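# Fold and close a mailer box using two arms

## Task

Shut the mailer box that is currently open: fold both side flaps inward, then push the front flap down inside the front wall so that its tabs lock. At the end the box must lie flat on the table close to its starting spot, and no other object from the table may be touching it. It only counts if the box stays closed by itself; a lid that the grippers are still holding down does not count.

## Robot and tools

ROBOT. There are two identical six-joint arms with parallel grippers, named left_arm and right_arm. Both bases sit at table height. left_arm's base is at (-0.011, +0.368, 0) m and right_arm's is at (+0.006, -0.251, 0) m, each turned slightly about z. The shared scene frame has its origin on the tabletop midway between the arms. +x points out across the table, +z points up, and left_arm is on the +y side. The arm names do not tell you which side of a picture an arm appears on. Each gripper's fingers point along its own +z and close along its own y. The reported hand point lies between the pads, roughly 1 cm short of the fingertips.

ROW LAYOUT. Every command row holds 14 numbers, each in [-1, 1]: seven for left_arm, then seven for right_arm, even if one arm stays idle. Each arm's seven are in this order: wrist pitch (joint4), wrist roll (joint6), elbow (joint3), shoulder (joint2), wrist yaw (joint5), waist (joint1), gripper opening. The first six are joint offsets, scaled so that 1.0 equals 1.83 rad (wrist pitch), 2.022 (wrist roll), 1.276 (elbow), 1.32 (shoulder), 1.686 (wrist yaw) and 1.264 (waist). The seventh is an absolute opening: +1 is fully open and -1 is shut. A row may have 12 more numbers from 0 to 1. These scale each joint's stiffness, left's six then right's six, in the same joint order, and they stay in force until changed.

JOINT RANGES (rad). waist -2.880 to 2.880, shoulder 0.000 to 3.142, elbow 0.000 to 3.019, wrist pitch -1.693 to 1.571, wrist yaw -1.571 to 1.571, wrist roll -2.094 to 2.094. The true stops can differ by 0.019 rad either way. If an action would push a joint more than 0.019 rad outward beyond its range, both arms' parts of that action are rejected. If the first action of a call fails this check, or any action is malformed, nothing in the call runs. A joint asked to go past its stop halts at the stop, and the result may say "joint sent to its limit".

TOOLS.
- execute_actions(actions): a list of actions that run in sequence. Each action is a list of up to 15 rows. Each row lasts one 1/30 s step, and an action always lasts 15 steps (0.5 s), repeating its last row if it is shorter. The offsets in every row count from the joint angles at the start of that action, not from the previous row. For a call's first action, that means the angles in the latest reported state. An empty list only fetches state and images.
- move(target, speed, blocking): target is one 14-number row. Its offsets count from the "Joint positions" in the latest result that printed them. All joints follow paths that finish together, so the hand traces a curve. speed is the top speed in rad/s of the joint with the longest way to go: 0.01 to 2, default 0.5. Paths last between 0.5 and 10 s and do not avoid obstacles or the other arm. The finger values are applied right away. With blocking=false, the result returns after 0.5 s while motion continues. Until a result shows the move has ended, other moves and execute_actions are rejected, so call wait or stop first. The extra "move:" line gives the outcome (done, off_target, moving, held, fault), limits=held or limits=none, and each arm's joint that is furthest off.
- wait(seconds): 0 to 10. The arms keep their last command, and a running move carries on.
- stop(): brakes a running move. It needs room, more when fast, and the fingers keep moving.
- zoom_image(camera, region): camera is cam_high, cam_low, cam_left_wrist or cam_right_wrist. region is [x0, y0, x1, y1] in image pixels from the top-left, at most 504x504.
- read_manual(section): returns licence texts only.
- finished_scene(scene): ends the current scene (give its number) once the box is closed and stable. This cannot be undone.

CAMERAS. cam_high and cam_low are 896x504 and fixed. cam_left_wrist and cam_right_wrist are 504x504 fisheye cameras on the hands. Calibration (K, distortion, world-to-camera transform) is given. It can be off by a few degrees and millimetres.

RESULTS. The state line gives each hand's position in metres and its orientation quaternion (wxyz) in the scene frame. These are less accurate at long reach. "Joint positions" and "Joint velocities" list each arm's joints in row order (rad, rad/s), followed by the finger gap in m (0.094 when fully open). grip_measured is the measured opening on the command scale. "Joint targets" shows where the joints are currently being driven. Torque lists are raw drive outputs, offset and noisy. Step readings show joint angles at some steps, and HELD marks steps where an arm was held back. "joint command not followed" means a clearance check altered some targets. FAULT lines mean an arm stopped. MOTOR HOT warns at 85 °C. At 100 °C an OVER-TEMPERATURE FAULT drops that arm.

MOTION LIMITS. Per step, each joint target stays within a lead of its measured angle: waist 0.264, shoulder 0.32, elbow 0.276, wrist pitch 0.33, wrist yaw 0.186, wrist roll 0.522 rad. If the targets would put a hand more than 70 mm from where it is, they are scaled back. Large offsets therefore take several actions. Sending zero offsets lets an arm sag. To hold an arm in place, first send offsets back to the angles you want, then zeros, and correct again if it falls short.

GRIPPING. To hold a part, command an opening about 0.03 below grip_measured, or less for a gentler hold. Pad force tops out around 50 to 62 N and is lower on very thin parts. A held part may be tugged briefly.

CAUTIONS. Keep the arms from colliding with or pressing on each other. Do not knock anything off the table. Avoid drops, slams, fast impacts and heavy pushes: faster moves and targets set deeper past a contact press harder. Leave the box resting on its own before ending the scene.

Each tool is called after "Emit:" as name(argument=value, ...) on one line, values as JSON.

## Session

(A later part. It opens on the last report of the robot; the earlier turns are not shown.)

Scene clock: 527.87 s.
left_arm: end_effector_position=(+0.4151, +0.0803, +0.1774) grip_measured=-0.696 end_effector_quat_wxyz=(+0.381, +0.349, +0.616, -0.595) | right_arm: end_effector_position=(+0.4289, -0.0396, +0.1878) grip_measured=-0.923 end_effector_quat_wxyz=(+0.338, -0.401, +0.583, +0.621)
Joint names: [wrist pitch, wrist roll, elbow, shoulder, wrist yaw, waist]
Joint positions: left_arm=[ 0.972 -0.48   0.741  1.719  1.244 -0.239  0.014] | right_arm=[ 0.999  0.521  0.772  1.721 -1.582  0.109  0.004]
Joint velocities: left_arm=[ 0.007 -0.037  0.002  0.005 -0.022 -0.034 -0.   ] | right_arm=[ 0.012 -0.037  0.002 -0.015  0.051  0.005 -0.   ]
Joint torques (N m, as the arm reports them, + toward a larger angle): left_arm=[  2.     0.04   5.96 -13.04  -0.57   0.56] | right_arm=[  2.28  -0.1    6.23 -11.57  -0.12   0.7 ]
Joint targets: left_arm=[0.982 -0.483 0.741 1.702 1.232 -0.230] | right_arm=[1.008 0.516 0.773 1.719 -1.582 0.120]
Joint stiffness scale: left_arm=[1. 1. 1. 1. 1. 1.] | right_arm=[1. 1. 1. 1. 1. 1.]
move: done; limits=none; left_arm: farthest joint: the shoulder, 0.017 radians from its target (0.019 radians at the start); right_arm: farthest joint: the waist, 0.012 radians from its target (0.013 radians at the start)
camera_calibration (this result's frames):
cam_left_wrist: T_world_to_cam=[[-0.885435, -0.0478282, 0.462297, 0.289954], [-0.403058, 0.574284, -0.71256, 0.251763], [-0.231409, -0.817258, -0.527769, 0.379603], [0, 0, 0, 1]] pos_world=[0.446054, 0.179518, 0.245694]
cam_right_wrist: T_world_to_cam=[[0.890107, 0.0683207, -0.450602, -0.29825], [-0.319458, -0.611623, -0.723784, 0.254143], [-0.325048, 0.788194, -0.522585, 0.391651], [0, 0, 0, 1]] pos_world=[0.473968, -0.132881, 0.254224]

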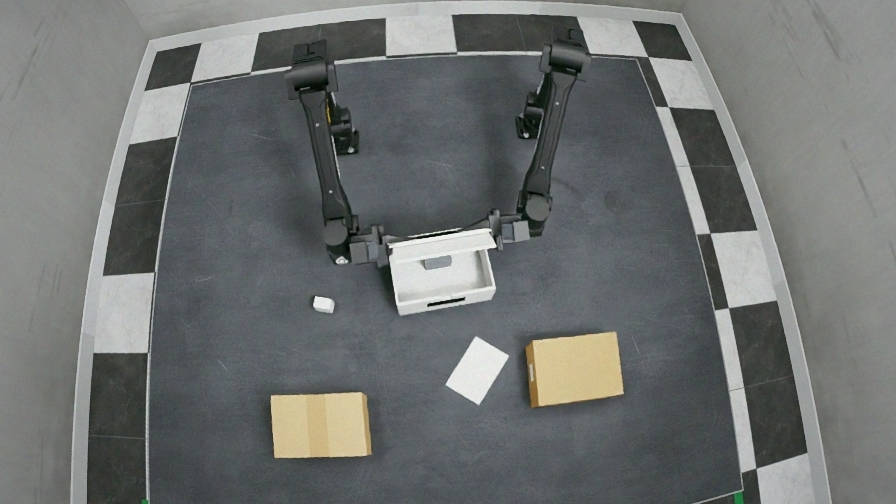

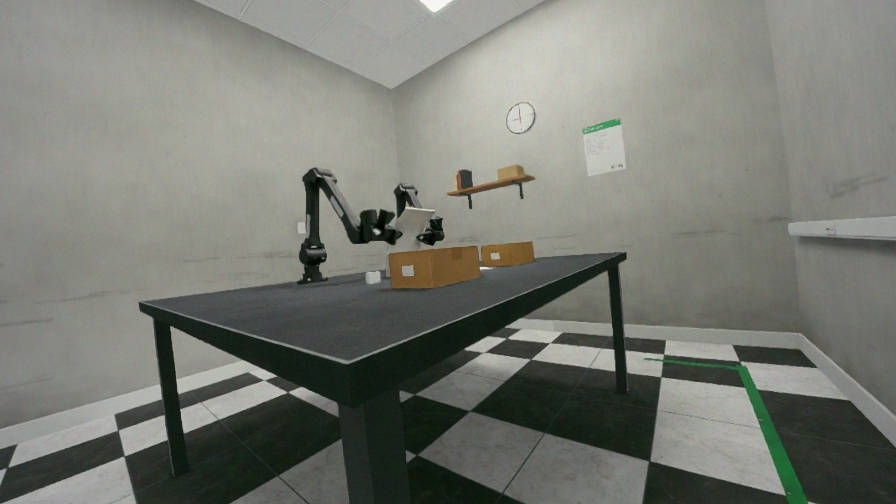

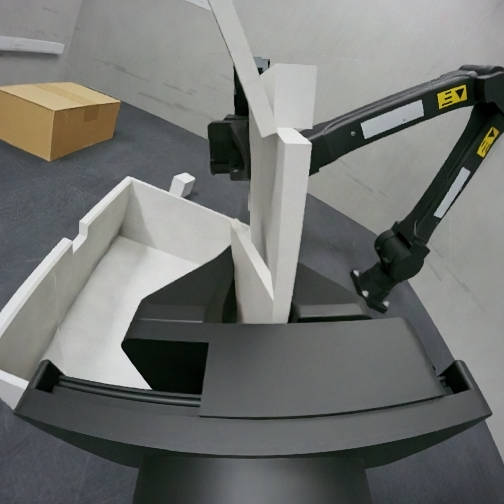

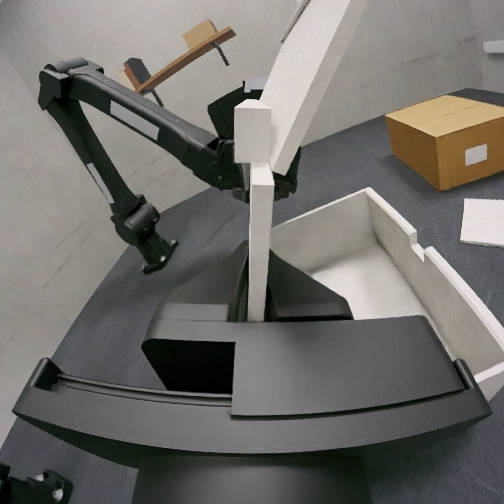

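Emit:
move(target=[0.008,0,0,-0.012,0,0,-0.93,0.005,0,0,0,0.006,0,-0.93])

Emit:
move(target=[0.008,0,0,-0.012,0,0,-0.94,0.005,0,0,0,0.006,0,-0.3])

Emit:
move(target=[0.008,0,0,-0.012,0,0,-0.94,0.01,0,-0.03,-0.025,0,-0.2,-0.3], speed=0.2)

Scene clock: 545.67 s.
left_arm: end_effector_position=(+0.4136, +0.0802, +0.1792) grip_measured=-0.919 end_effector_quat_wxyz=(+0.379, +0.351, +0.614, -0.597) | right_arm: end_effector_position=(+0.4297, -0.0395, +0.1876) grip_measured=-0.923 end_effector_quat_wxyz=(+0.338, -0.397, +0.585, +0.621)
Joint names: [wrist pitch, wrist roll, elbow, shoulder, wrist yaw, waist]
Joint positions: left_arm=[ 0.974 -0.485  0.741  1.715  1.252 -0.239  0.004] | right_arm=[ 0.999  0.526  0.772  1.721 -1.576  0.109  0.004]
Joint velocities: left_arm=[-0.007  0.066 -0.007  0.005  0.007  0.005  0.   ] | right_arm=[ 0.002 -0.051  0.012  0.005  0.037 -0.015  0.   ]
Joint torques (N m, as the arm reports them, + toward a larger angle): left_arm=[  2.1    0.11   5.99 -12.69  -0.38  -0.13] | right_arm=[  2.32  -0.1    6.18 -11.35   0.12  -0.22]
Joint targets: left_arm=[0.987 -0.480 0.741 1.703 1.244 -0.238] | right_arm=[1.008 0.521 0.772 1.721 -1.571 0.109]
Joint stiffness scale: left_arm=[1. 1. 1. 1. 1. 1.] | right_arm=[1. 1. 1. 1. 1. 1.]
move: done; limits=none; left_arm: farthest joint: the wrist pitch, 0.013 radians from its target (0.015 radians at the start); right_arm: farthest joint: the wrist pitch, 0.009 radians from its target (0.009 radians at the start)
camera_calibration (this result's frames):
cam_left_wrist: T_world_to_cam=[[-0.885696, -0.0399395, 0.462544, 0.287174], [-0.398591, 0.576261, -0.713476, 0.250634], [-0.238051, -0.816289, -0.526312, 0.382608], [0, 0, 0, 1]] pos_world=[0.445329, 0.179358, 0.247362]
cam_right_wrist: T_world_to_cam=[[0.887867, 0.0634378, -0.455705, -0.297359], [-0.32685, -0.610121, -0.721749, 0.257145], [-0.323821, 0.789764, -0.520972, 0.390965], [0, 0, 0, 1]] pos_world=[0.474666, -0.133017, 0.253768]

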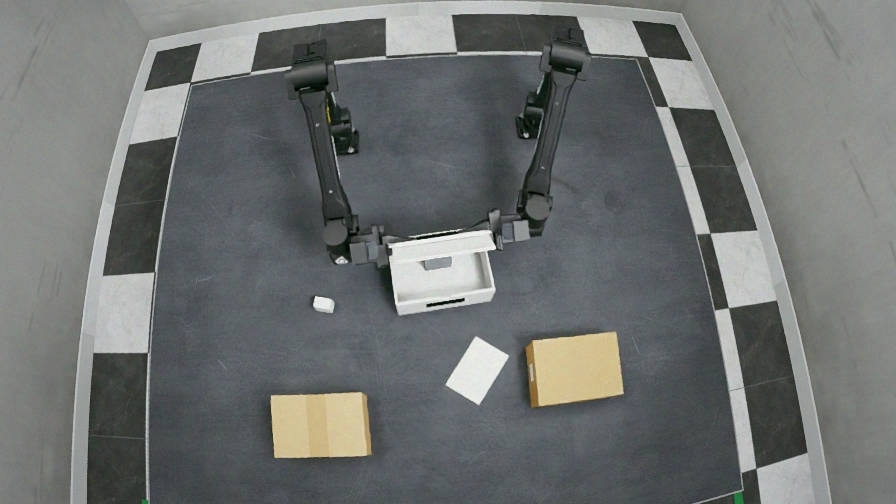

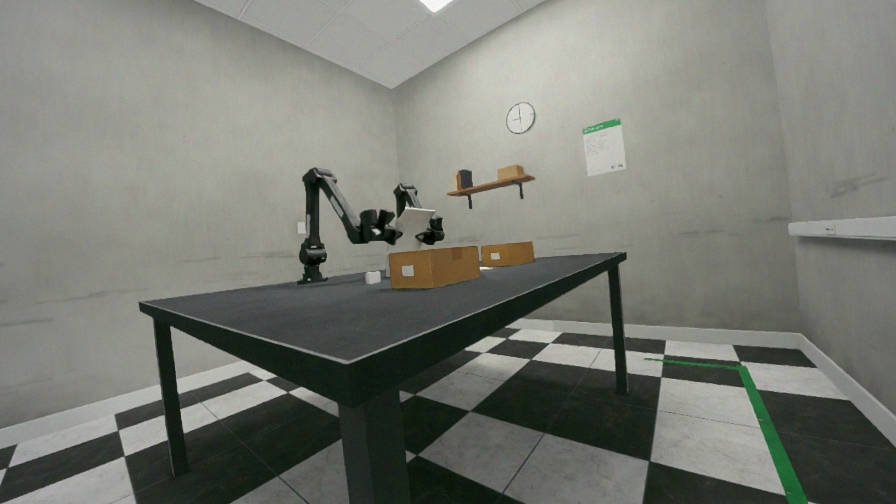

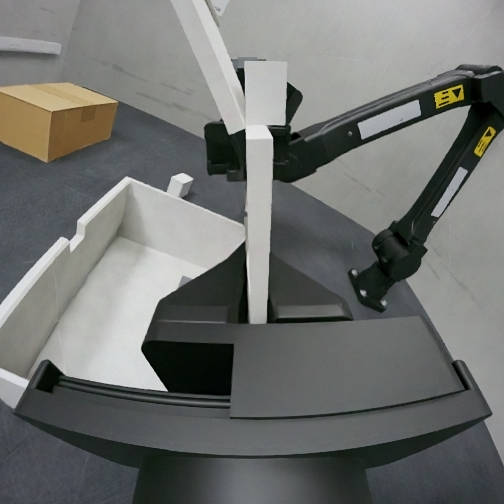

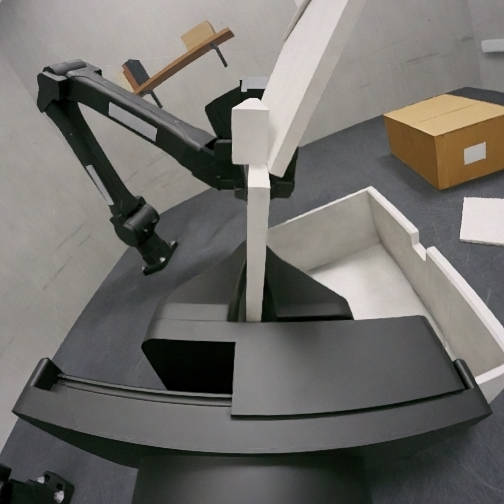

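Scene clock: 546.37 s.
left_arm: end_effector_position=(+0.4136, +0.0802, +0.1792) grip_measured=-0.926 end_effector_quat_wxyz=(+0.379, +0.350, +0.614, -0.597) | right_arm: end_effector_position=(+0.4308, -0.0394, +0.1876) grip_measured=-0.302 end_effector_quat_wxyz=(+0.340, -0.395, +0.586, +0.620)
Joint names: [wrist pitch, wrist roll, elbow, shoulder, wrist yaw, waist]
Joint positions: left_arm=[ 0.974 -0.487  0.741  1.715  1.252 -0.239  0.003] | right_arm=[ 0.999  0.526  0.772  1.721 -1.57   0.109  0.033]
Joint velocities: left_arm=[ 0.002 -0.007 -0.012  0.005 -0.095 -0.005 -0.   ] | right_arm=[-0.012 -0.007  0.002 -0.005  0.007 -0.024  0.002]
Joint torques (N m, as the arm reports them, + toward a larger angle): left_arm=[  2.19   0.08   6.   -13.    -0.03  -0.15] | right_arm=[  2.11  -0.08   6.33 -11.64   0.11  -0.24]
Joint targets: left_arm=[0.989 -0.485 0.741 1.700 1.252 -0.239] | right_arm=[1.008 0.526 0.772 1.721 -1.566 0.109]
Joint stiffness scale: left_arm=[1. 1. 1. 1. 1. 1.] | right_arm=[1. 1. 1. 1. 1. 1.]
move: done; limits=none; left_arm: farthest joint: the shoulder, 0.016 radians from its target (0.016 radians at the start); right_arm: farthest joint: the wrist pitch, 0.009 radians from its target (0.009 radians at the start)
camera_calibration (this result's frames):
cam_left_wrist: T_world_to_cam=[[-0.88499, -0.0399061, 0.463897, 0.286637], [-0.399678, 0.57621, -0.71291, 0.250986], [-0.238852, -0.816327, -0.525889, 0.382867], [0, 0, 0, 1]] pos_world=[0.445433, 0.179362, 0.247306]
cam_right_wrist: T_world_to_cam=[[0.888073, 0.0578155, -0.456052, -0.298569], [-0.33109, -0.607786, -0.721787, 0.259538], [-0.318912, 0.791994, -0.520616, 0.389175], [0, 0, 0, 1]] pos_world=[0.475195, -0.133219, 0.253779]

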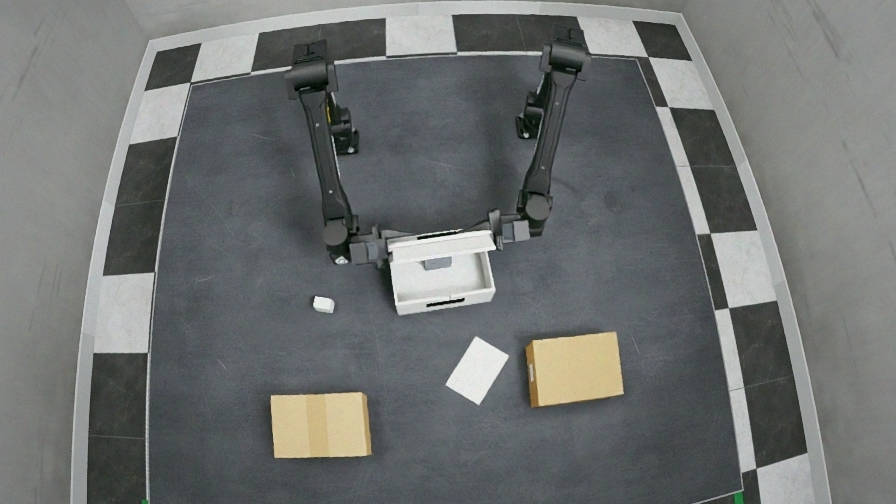

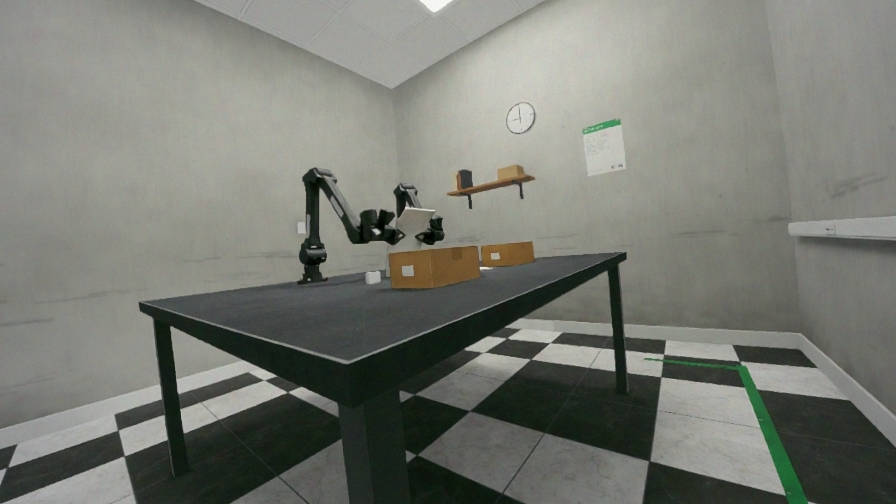

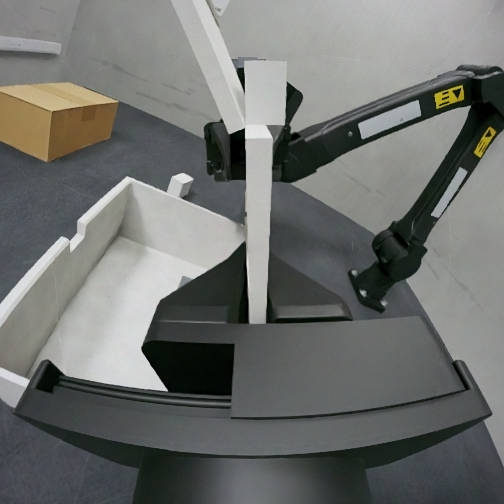

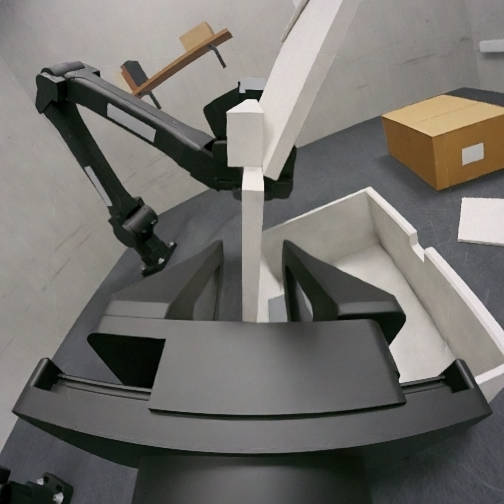

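Scene clock: 548.00 s.
left_arm: end_effector_position=(+0.4137, +0.0802, +0.1792) grip_measured=-0.926 end_effector_quat_wxyz=(+0.379, +0.349, +0.615, -0.597) | right_arm: end_effector_position=(+0.4563, -0.1460, +0.1852) grip_measured=-0.301 end_effector_quat_wxyz=(+0.407, -0.316, +0.632, +0.578)
Joint names: [wrist pitch, wrist roll, elbow, shoulder, wrist yaw, waist]
Joint positions: left_arm=[ 0.974 -0.489  0.741  1.715  1.252 -0.239  0.003] | right_arm=[ 0.999  0.526  0.734  1.7   -1.571 -0.135  0.033]
Joint velocities: left_arm=[-0.007  0.007  0.002 -0.015  0.051 -0.005 -0.001] | right_arm=[ 0.017 -0.007 -0.012 -0.015  0.037 -0.015  0.   ]
Joint torques (N m, as the arm reports them, + toward a larger angle): left_arm=[  2.15   0.08   6.   -12.94   0.    -0.14] | right_arm=[  2.61  -0.01   6.25 -11.79  -0.05  -1.91]
Joint targets: left_arm=[0.989 -0.487 0.741 1.700 1.252 -0.239] | right_arm=[1.017 0.526 0.733 1.688 -1.570 -0.144]
Joint stiffness scale: left_arm=[1. 1. 1. 1. 1. 1.] | right_arm=[1. 1. 1. 1. 1. 1.]
move: done; limits=none; left_arm: farthest joint: the shoulder, 0.016 radians from its target (0.016 radians at the start); right_arm: farthest joint: the wrist pitch, 0.018 radians from its target (0.018 radians at the start)
camera_calibration (this result's frames):
cam_left_wrist: T_world_to_cam=[[-0.884074, -0.0405388, 0.465586, 0.286122], [-0.401475, 0.575839, -0.712199, 0.251681], [-0.239231, -0.816557, -0.52536, 0.382983], [0, 0, 0, 1]] pos_world=[0.445618, 0.179399, 0.247236]
cam_right_wrist: T_world_to_cam=[[0.868317, -0.155763, -0.470918, -0.335548], [-0.479147, -0.508857, -0.71518, 0.282276], [-0.128232, 0.846642, -0.516483, 0.400678], [0, 0, 0, 1]] pos_world=[0.477993, -0.247859, 0.250806]

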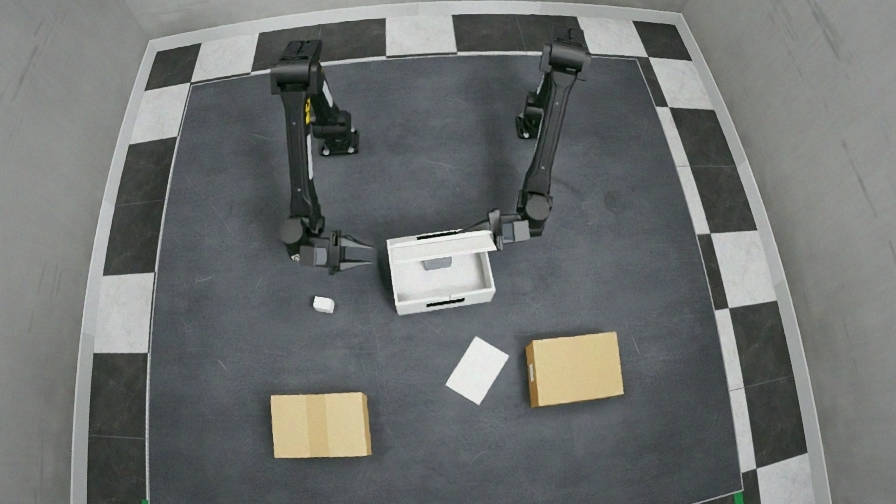

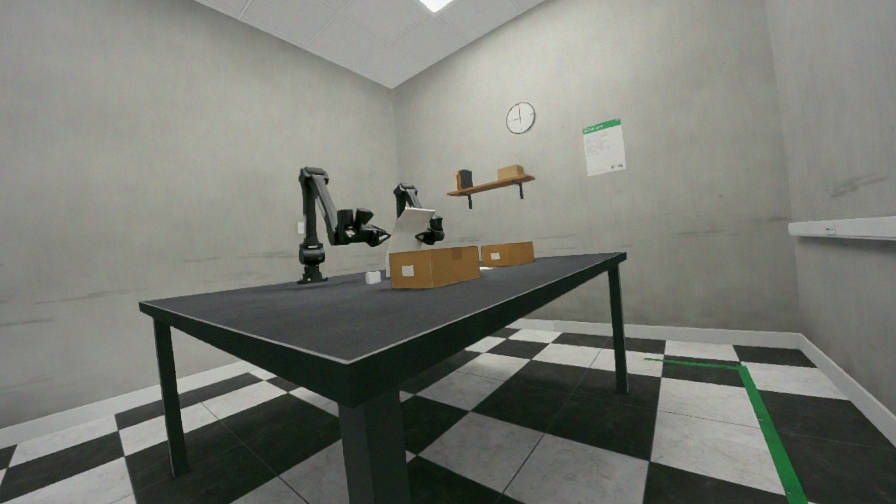

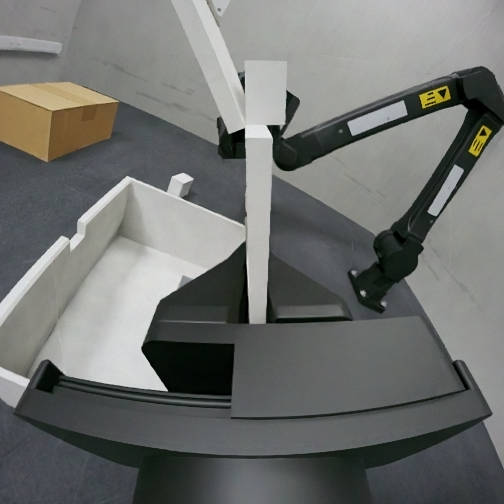

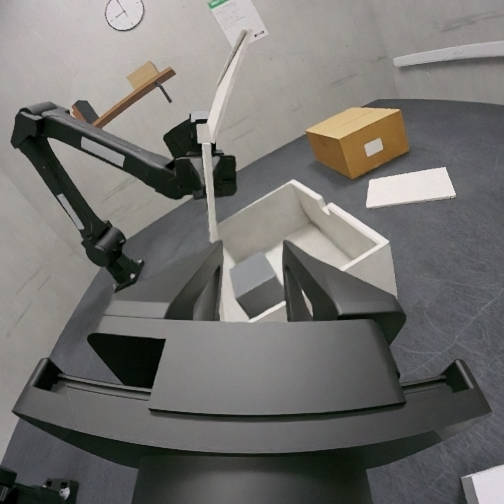

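Emit:
zoom_image(camera="cam_right_wrist", region=[150, 20, 400, 270])

Emit:
zoom_image(camera="cam_low", region=[370, 195, 460, 260])

Region (150, 20, 400, 270) of cam_right_wrist's 504x504 image, scaled by 2.016, with more detail than that image has.

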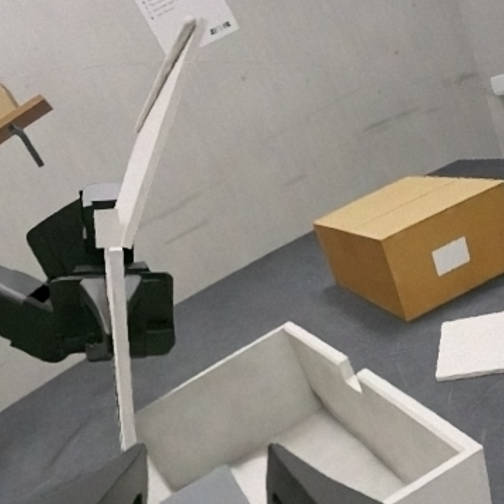

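Region (370, 195, 460, 260) of cam_low's 896x504 image, scaled by 5.600, with more detail than that image has.

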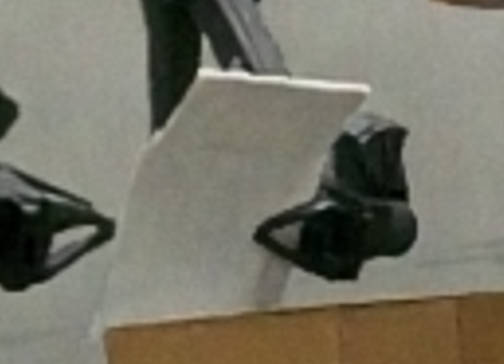

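Emit:
move(target=[0.008,0,0,-0.012,0,0,-0.94,0.04,0,-0.12,-0.075,0,0,-0.04], speed=0.3)

Emit:
zoom_image(camera="cam_right_wrist", region=[150, 50, 400, 330])

Scene clock: 571.87 s.
left_arm: end_effector_position=(+0.4137, +0.0802, +0.1792) grip_measured=-0.926 end_effector_quat_wxyz=(+0.379, +0.349, +0.615, -0.597) | right_arm: end_effector_position=(+0.4024, -0.1378, +0.1808) grip_measured=-0.042 end_effector_quat_wxyz=(+0.405, -0.314, +0.634, +0.580)
Joint names: [wrist pitch, wrist roll, elbow, shoulder, wrist yaw, waist]
Joint positions: left_arm=[ 0.974 -0.489  0.741  1.715  1.252 -0.239  0.003] | right_arm=[ 1.054  0.526  0.578  1.608 -1.571 -0.135  0.045]
Joint velocities: left_arm=[-0.002 -0.051 -0.002  0.005 -0.007 -0.005  0.001] | right_arm=[-0.007  0.051  0.012  0.024  0.022 -0.015 -0.   ]
Joint torques (N m, as the arm reports them, + toward a larger angle): left_arm=[  2.18   0.06   5.99 -12.99  -0.04  -0.16] | right_arm=[ 2.71 -0.04  5.91 -9.37 -0.05  0.13]
Joint targets: left_arm=[0.989 -0.489 0.741 1.700 1.252 -0.239] | right_arm=[1.072 0.526 0.581 1.601 -1.571 -0.135]
Joint stiffness scale: left_arm=[1. 1. 1. 1. 1. 1.] | right_arm=[1. 1. 1. 1. 1. 1.]
move: done; limits=none; left_arm: farthest joint: the shoulder, 0.016 radians from its target (0.016 radians at the start); right_arm: farthest joint: the wrist pitch, 0.018 radians from its target (0.073 radians at the start)
camera_calibration (this result's frames):
cam_left_wrist: T_world_to_cam=[[-0.884074, -0.0405388, 0.465586, 0.286122], [-0.401475, 0.575839, -0.712199, 0.251681], [-0.239231, -0.816557, -0.52536, 0.382983], [0, 0, 0, 1]] pos_world=[0.445618, 0.179399, 0.247236]
cam_right_wrist: T_world_to_cam=[[0.864559, -0.155194, -0.477967, -0.286735], [-0.4848, -0.508003, -0.711971, 0.25922], [-0.132315, 0.847259, -0.514436, 0.385922], [0, 0, 0, 1]] pos_world=[0.424632, -0.239791, 0.24604]

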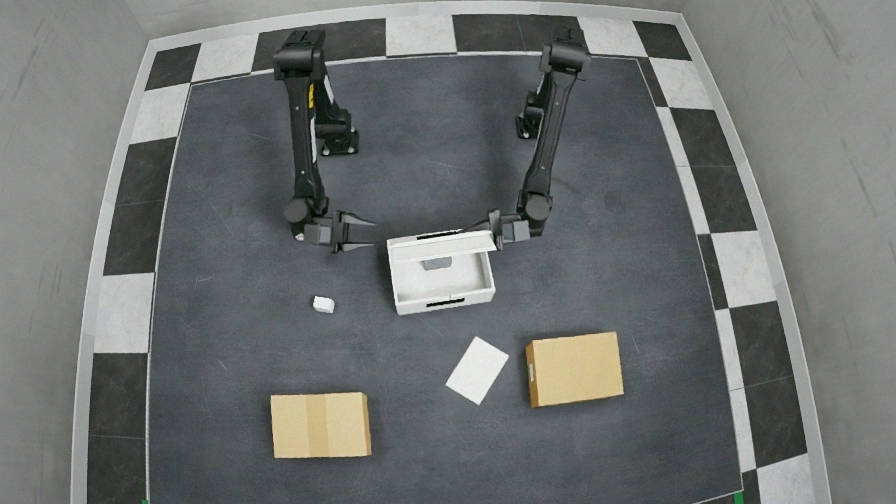

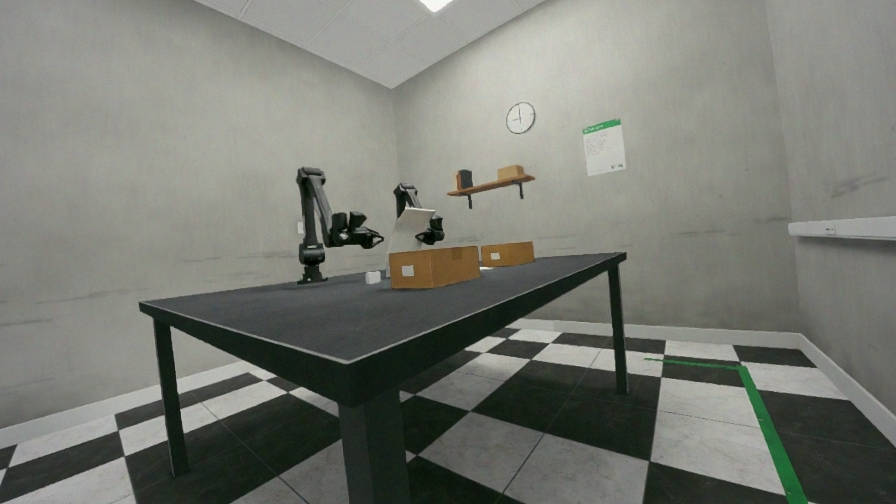

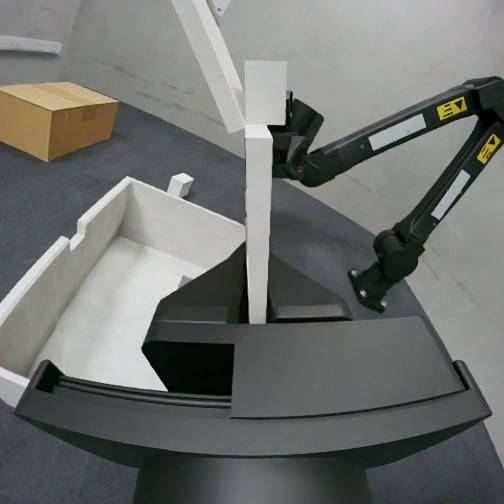

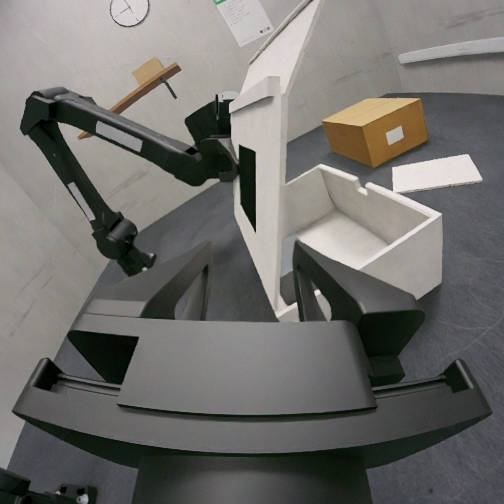

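Region (150, 50, 400, 330) of cam_right_wrist's 504x504 image, scaled by 1.800, with more detail than that image has; it fills the left 450 columns of this view, and the rest is white.

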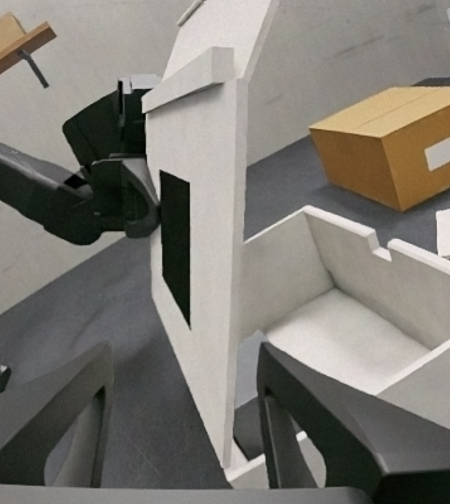

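Emit:
move(target=[0.008,0,0,-0.012,0,0,-0.94,-0.243,0,0.335,-0.02,0,0,-1], speed=0.5)

Emit:
move(target=[0.008,0,0,-0.012,0,0,-0.94,0,0,0.026,-0.005,0,0.14,-1], speed=0.2)

Scene clock: 596.40 s.
left_arm: end_effector_position=(+0.4137, +0.0802, +0.1792) grip_measured=-0.926 end_effector_quat_wxyz=(+0.379, +0.349, +0.615, -0.597) | right_arm: end_effector_position=(+0.5090, -0.1539, +0.2898) grip_measured=-0.996 end_effector_quat_wxyz=(+0.401, -0.309, +0.636, +0.583)
Joint names: [wrist pitch, wrist roll, elbow, shoulder, wrist yaw, waist]
Joint positions: left_arm=[ 0.974 -0.489  0.741  1.715  1.252 -0.239  0.003] | right_arm=[ 0.621  0.526  0.975  1.586 -1.571 -0.135  0.   ]
Joint velocities: left_arm=[-0.017  0.051  0.007 -0.015  0.081 -0.015 -0.001] | right_arm=[-0.002 -0.037 -0.012 -0.005 -0.007  0.005  0.   ]
Joint torques (N m, as the arm reports them, + toward a larger angle): left_arm=[  2.19   0.06   6.   -12.96  -0.04  -0.11] | right_arm=[  1.36  -0.06  10.61 -12.28  -0.1    0.01]
Joint targets: left_arm=[0.989 -0.489 0.741 1.700 1.252 -0.239] | right_arm=[0.609 0.526 1.006 1.581 -1.571 -0.135]
Joint stiffness scale: left_arm=[1. 1. 1. 1. 1. 1.] | right_arm=[1. 1. 1. 1. 1. 1.]
move: off_target (right_arm); limits=none; left_arm: farthest joint: the shoulder, 0.016 radians from its target (0.016 radians at the start); right_arm: farthest joint: the elbow, 0.030 radians from its target (0.427 radians at the start)
camera_calibration (this result's frames):
cam_left_wrist: T_world_to_cam=[[-0.884074, -0.0405388, 0.465586, 0.286122], [-0.401475, 0.575839, -0.712199, 0.251681], [-0.239231, -0.816557, -0.52536, 0.382983], [0, 0, 0, 1]] pos_world=[0.445618, 0.179399, 0.247236]
cam_right_wrist: T_world_to_cam=[[0.857617, -0.154145, -0.490645, -0.321908], [-0.494962, -0.506466, -0.706049, 0.384016], [-0.139661, 0.84837, -0.51065, 0.472574], [0, 0, 0, 1]] pos_world=[0.532147, -0.256047, 0.354512]

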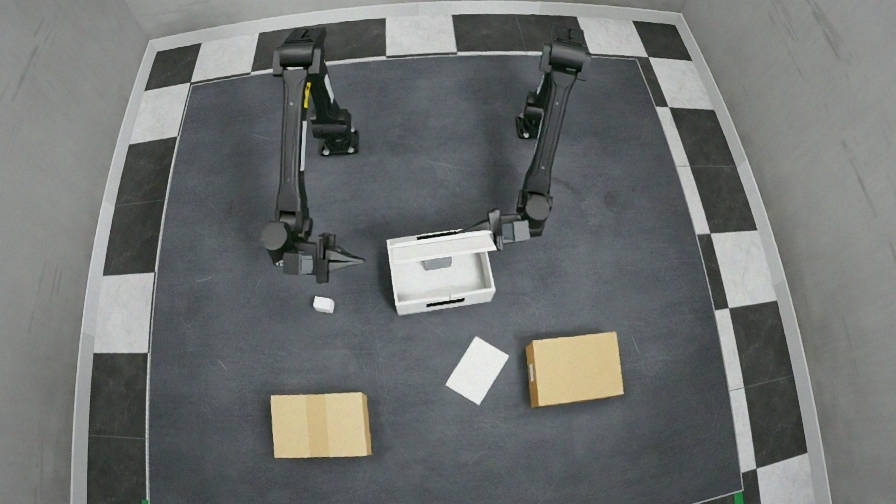

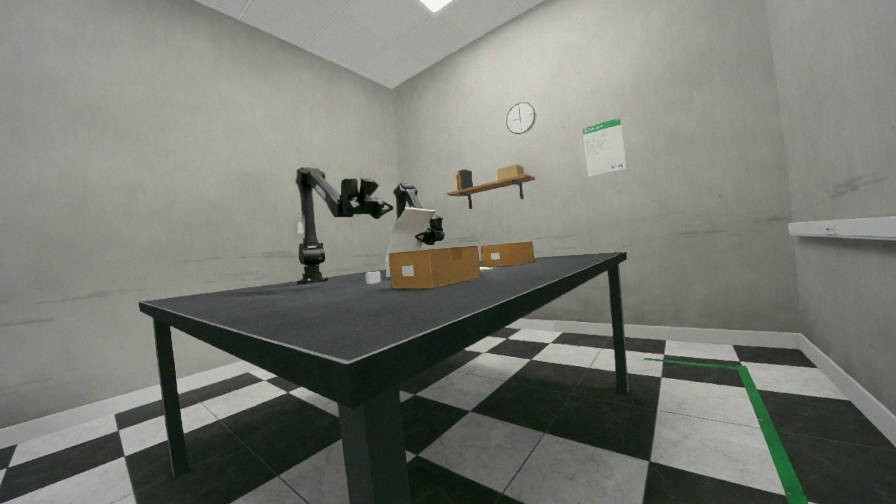

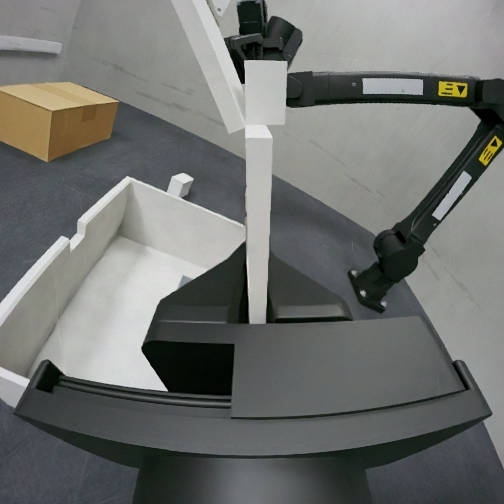

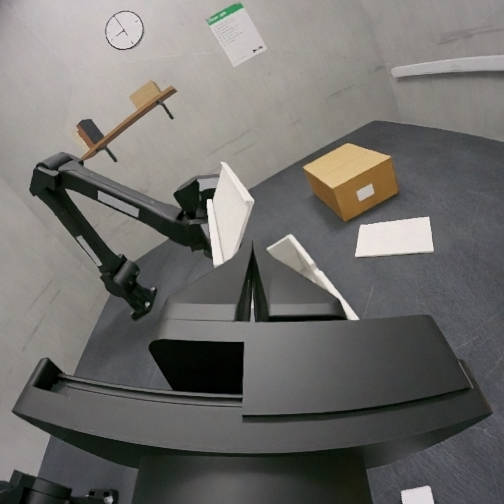

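Scene clock: 597.67 s.
left_arm: end_effector_position=(+0.4137, +0.0802, +0.1792) grip_measured=-0.926 end_effector_quat_wxyz=(+0.379, +0.349, +0.615, -0.597) | right_arm: end_effector_position=(+0.4855, -0.0708, +0.2898) grip_measured=-0.996 end_effector_quat_wxyz=(+0.350, -0.362, +0.608, +0.614)
Joint names: [wrist pitch, wrist roll, elbow, shoulder, wrist yaw, waist]
Joint positions: left_arm=[ 0.974 -0.489  0.741  1.715  1.252 -0.239  0.003] | right_arm=[ 0.621  0.526  0.975  1.586 -1.571  0.034  0.   ]
Joint velocities: left_arm=[-0.012  0.022  0.002  0.005 -0.037 -0.015 -0.   ] | right_arm=[ 0.007 -0.051 -0.017 -0.005 -0.022 -0.005 -0.   ]
Joint torques (N m, as the arm reports them, + toward a larger angle): left_arm=[  2.17   0.06   5.99 -12.95  -0.04  -0.15] | right_arm=[  1.8   -0.07  10.98 -11.89  -0.08  -0.01]
Joint targets: left_arm=[0.989 -0.489 0.741 1.700 1.252 -0.239] | right_arm=[0.621 0.526 1.008 1.579 -1.571 0.042]
Joint stiffness scale: left_arm=[1. 1. 1. 1. 1. 1.] | right_arm=[1. 1. 1. 1. 1. 1.]
move: off_target (right_arm); limits=none; left_arm: farthest joint: the shoulder, 0.016 radians from its target (0.016 radians at the start); right_arm: farthest joint: the elbow, 0.033 radians from its target (0.033 radians at the start)
camera_calibration (this result's frames):
cam_left_wrist: T_world_to_cam=[[-0.884074, -0.0405388, 0.465586, 0.286122], [-0.401475, 0.575839, -0.712199, 0.251681], [-0.239231, -0.816557, -0.52536, 0.382983], [0, 0, 0, 1]] pos_world=[0.445618, 0.179399, 0.247236]
cam_right_wrist: T_world_to_cam=[[0.871326, -0.00770605, -0.490645, -0.285191], [-0.402728, -0.582499, -0.706049, 0.364326], [-0.280359, 0.812795, -0.51065, 0.464521], [0, 0, 0, 1]] pos_world=[0.525451, -0.167538, 0.354512]

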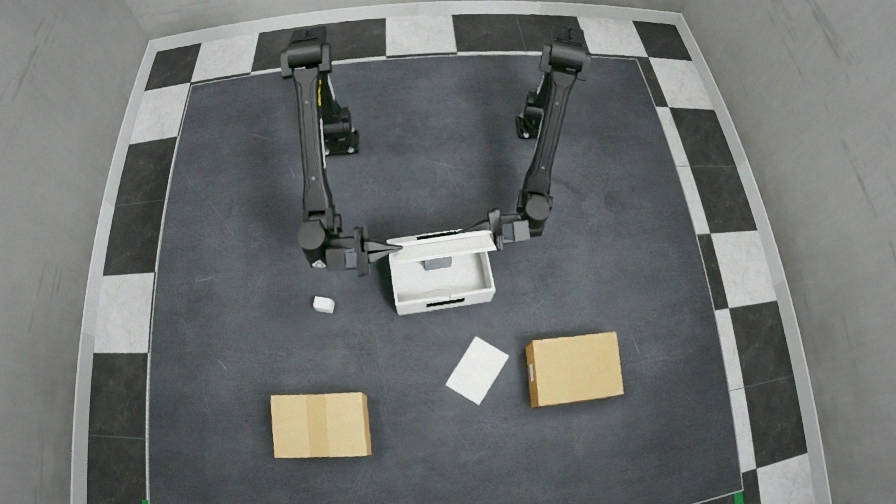

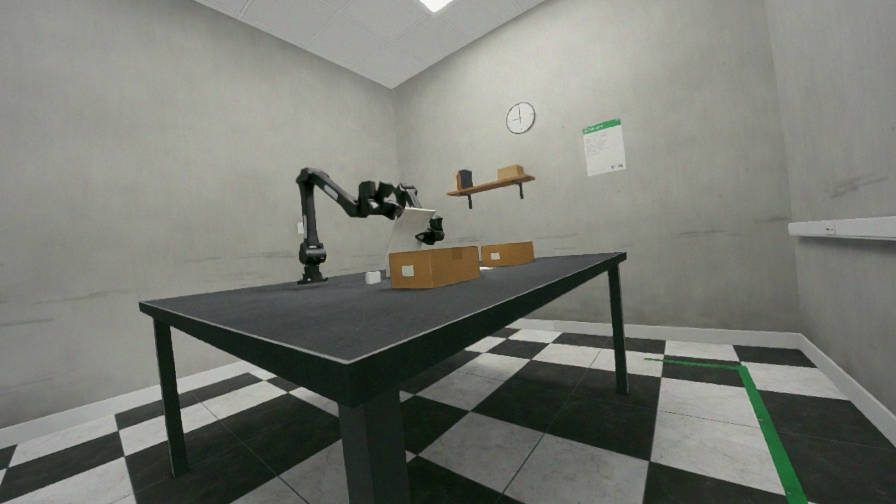

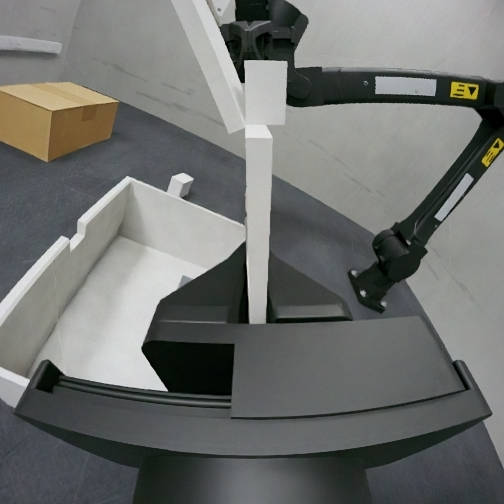

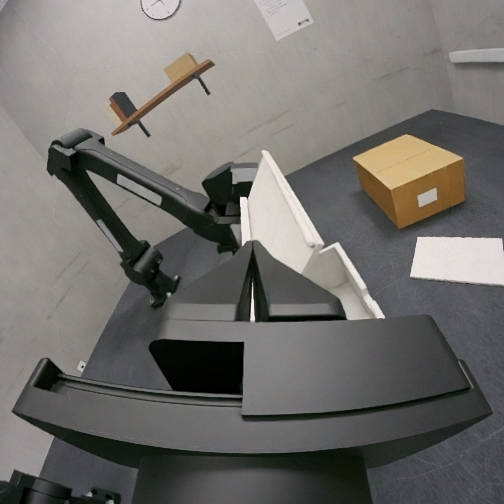

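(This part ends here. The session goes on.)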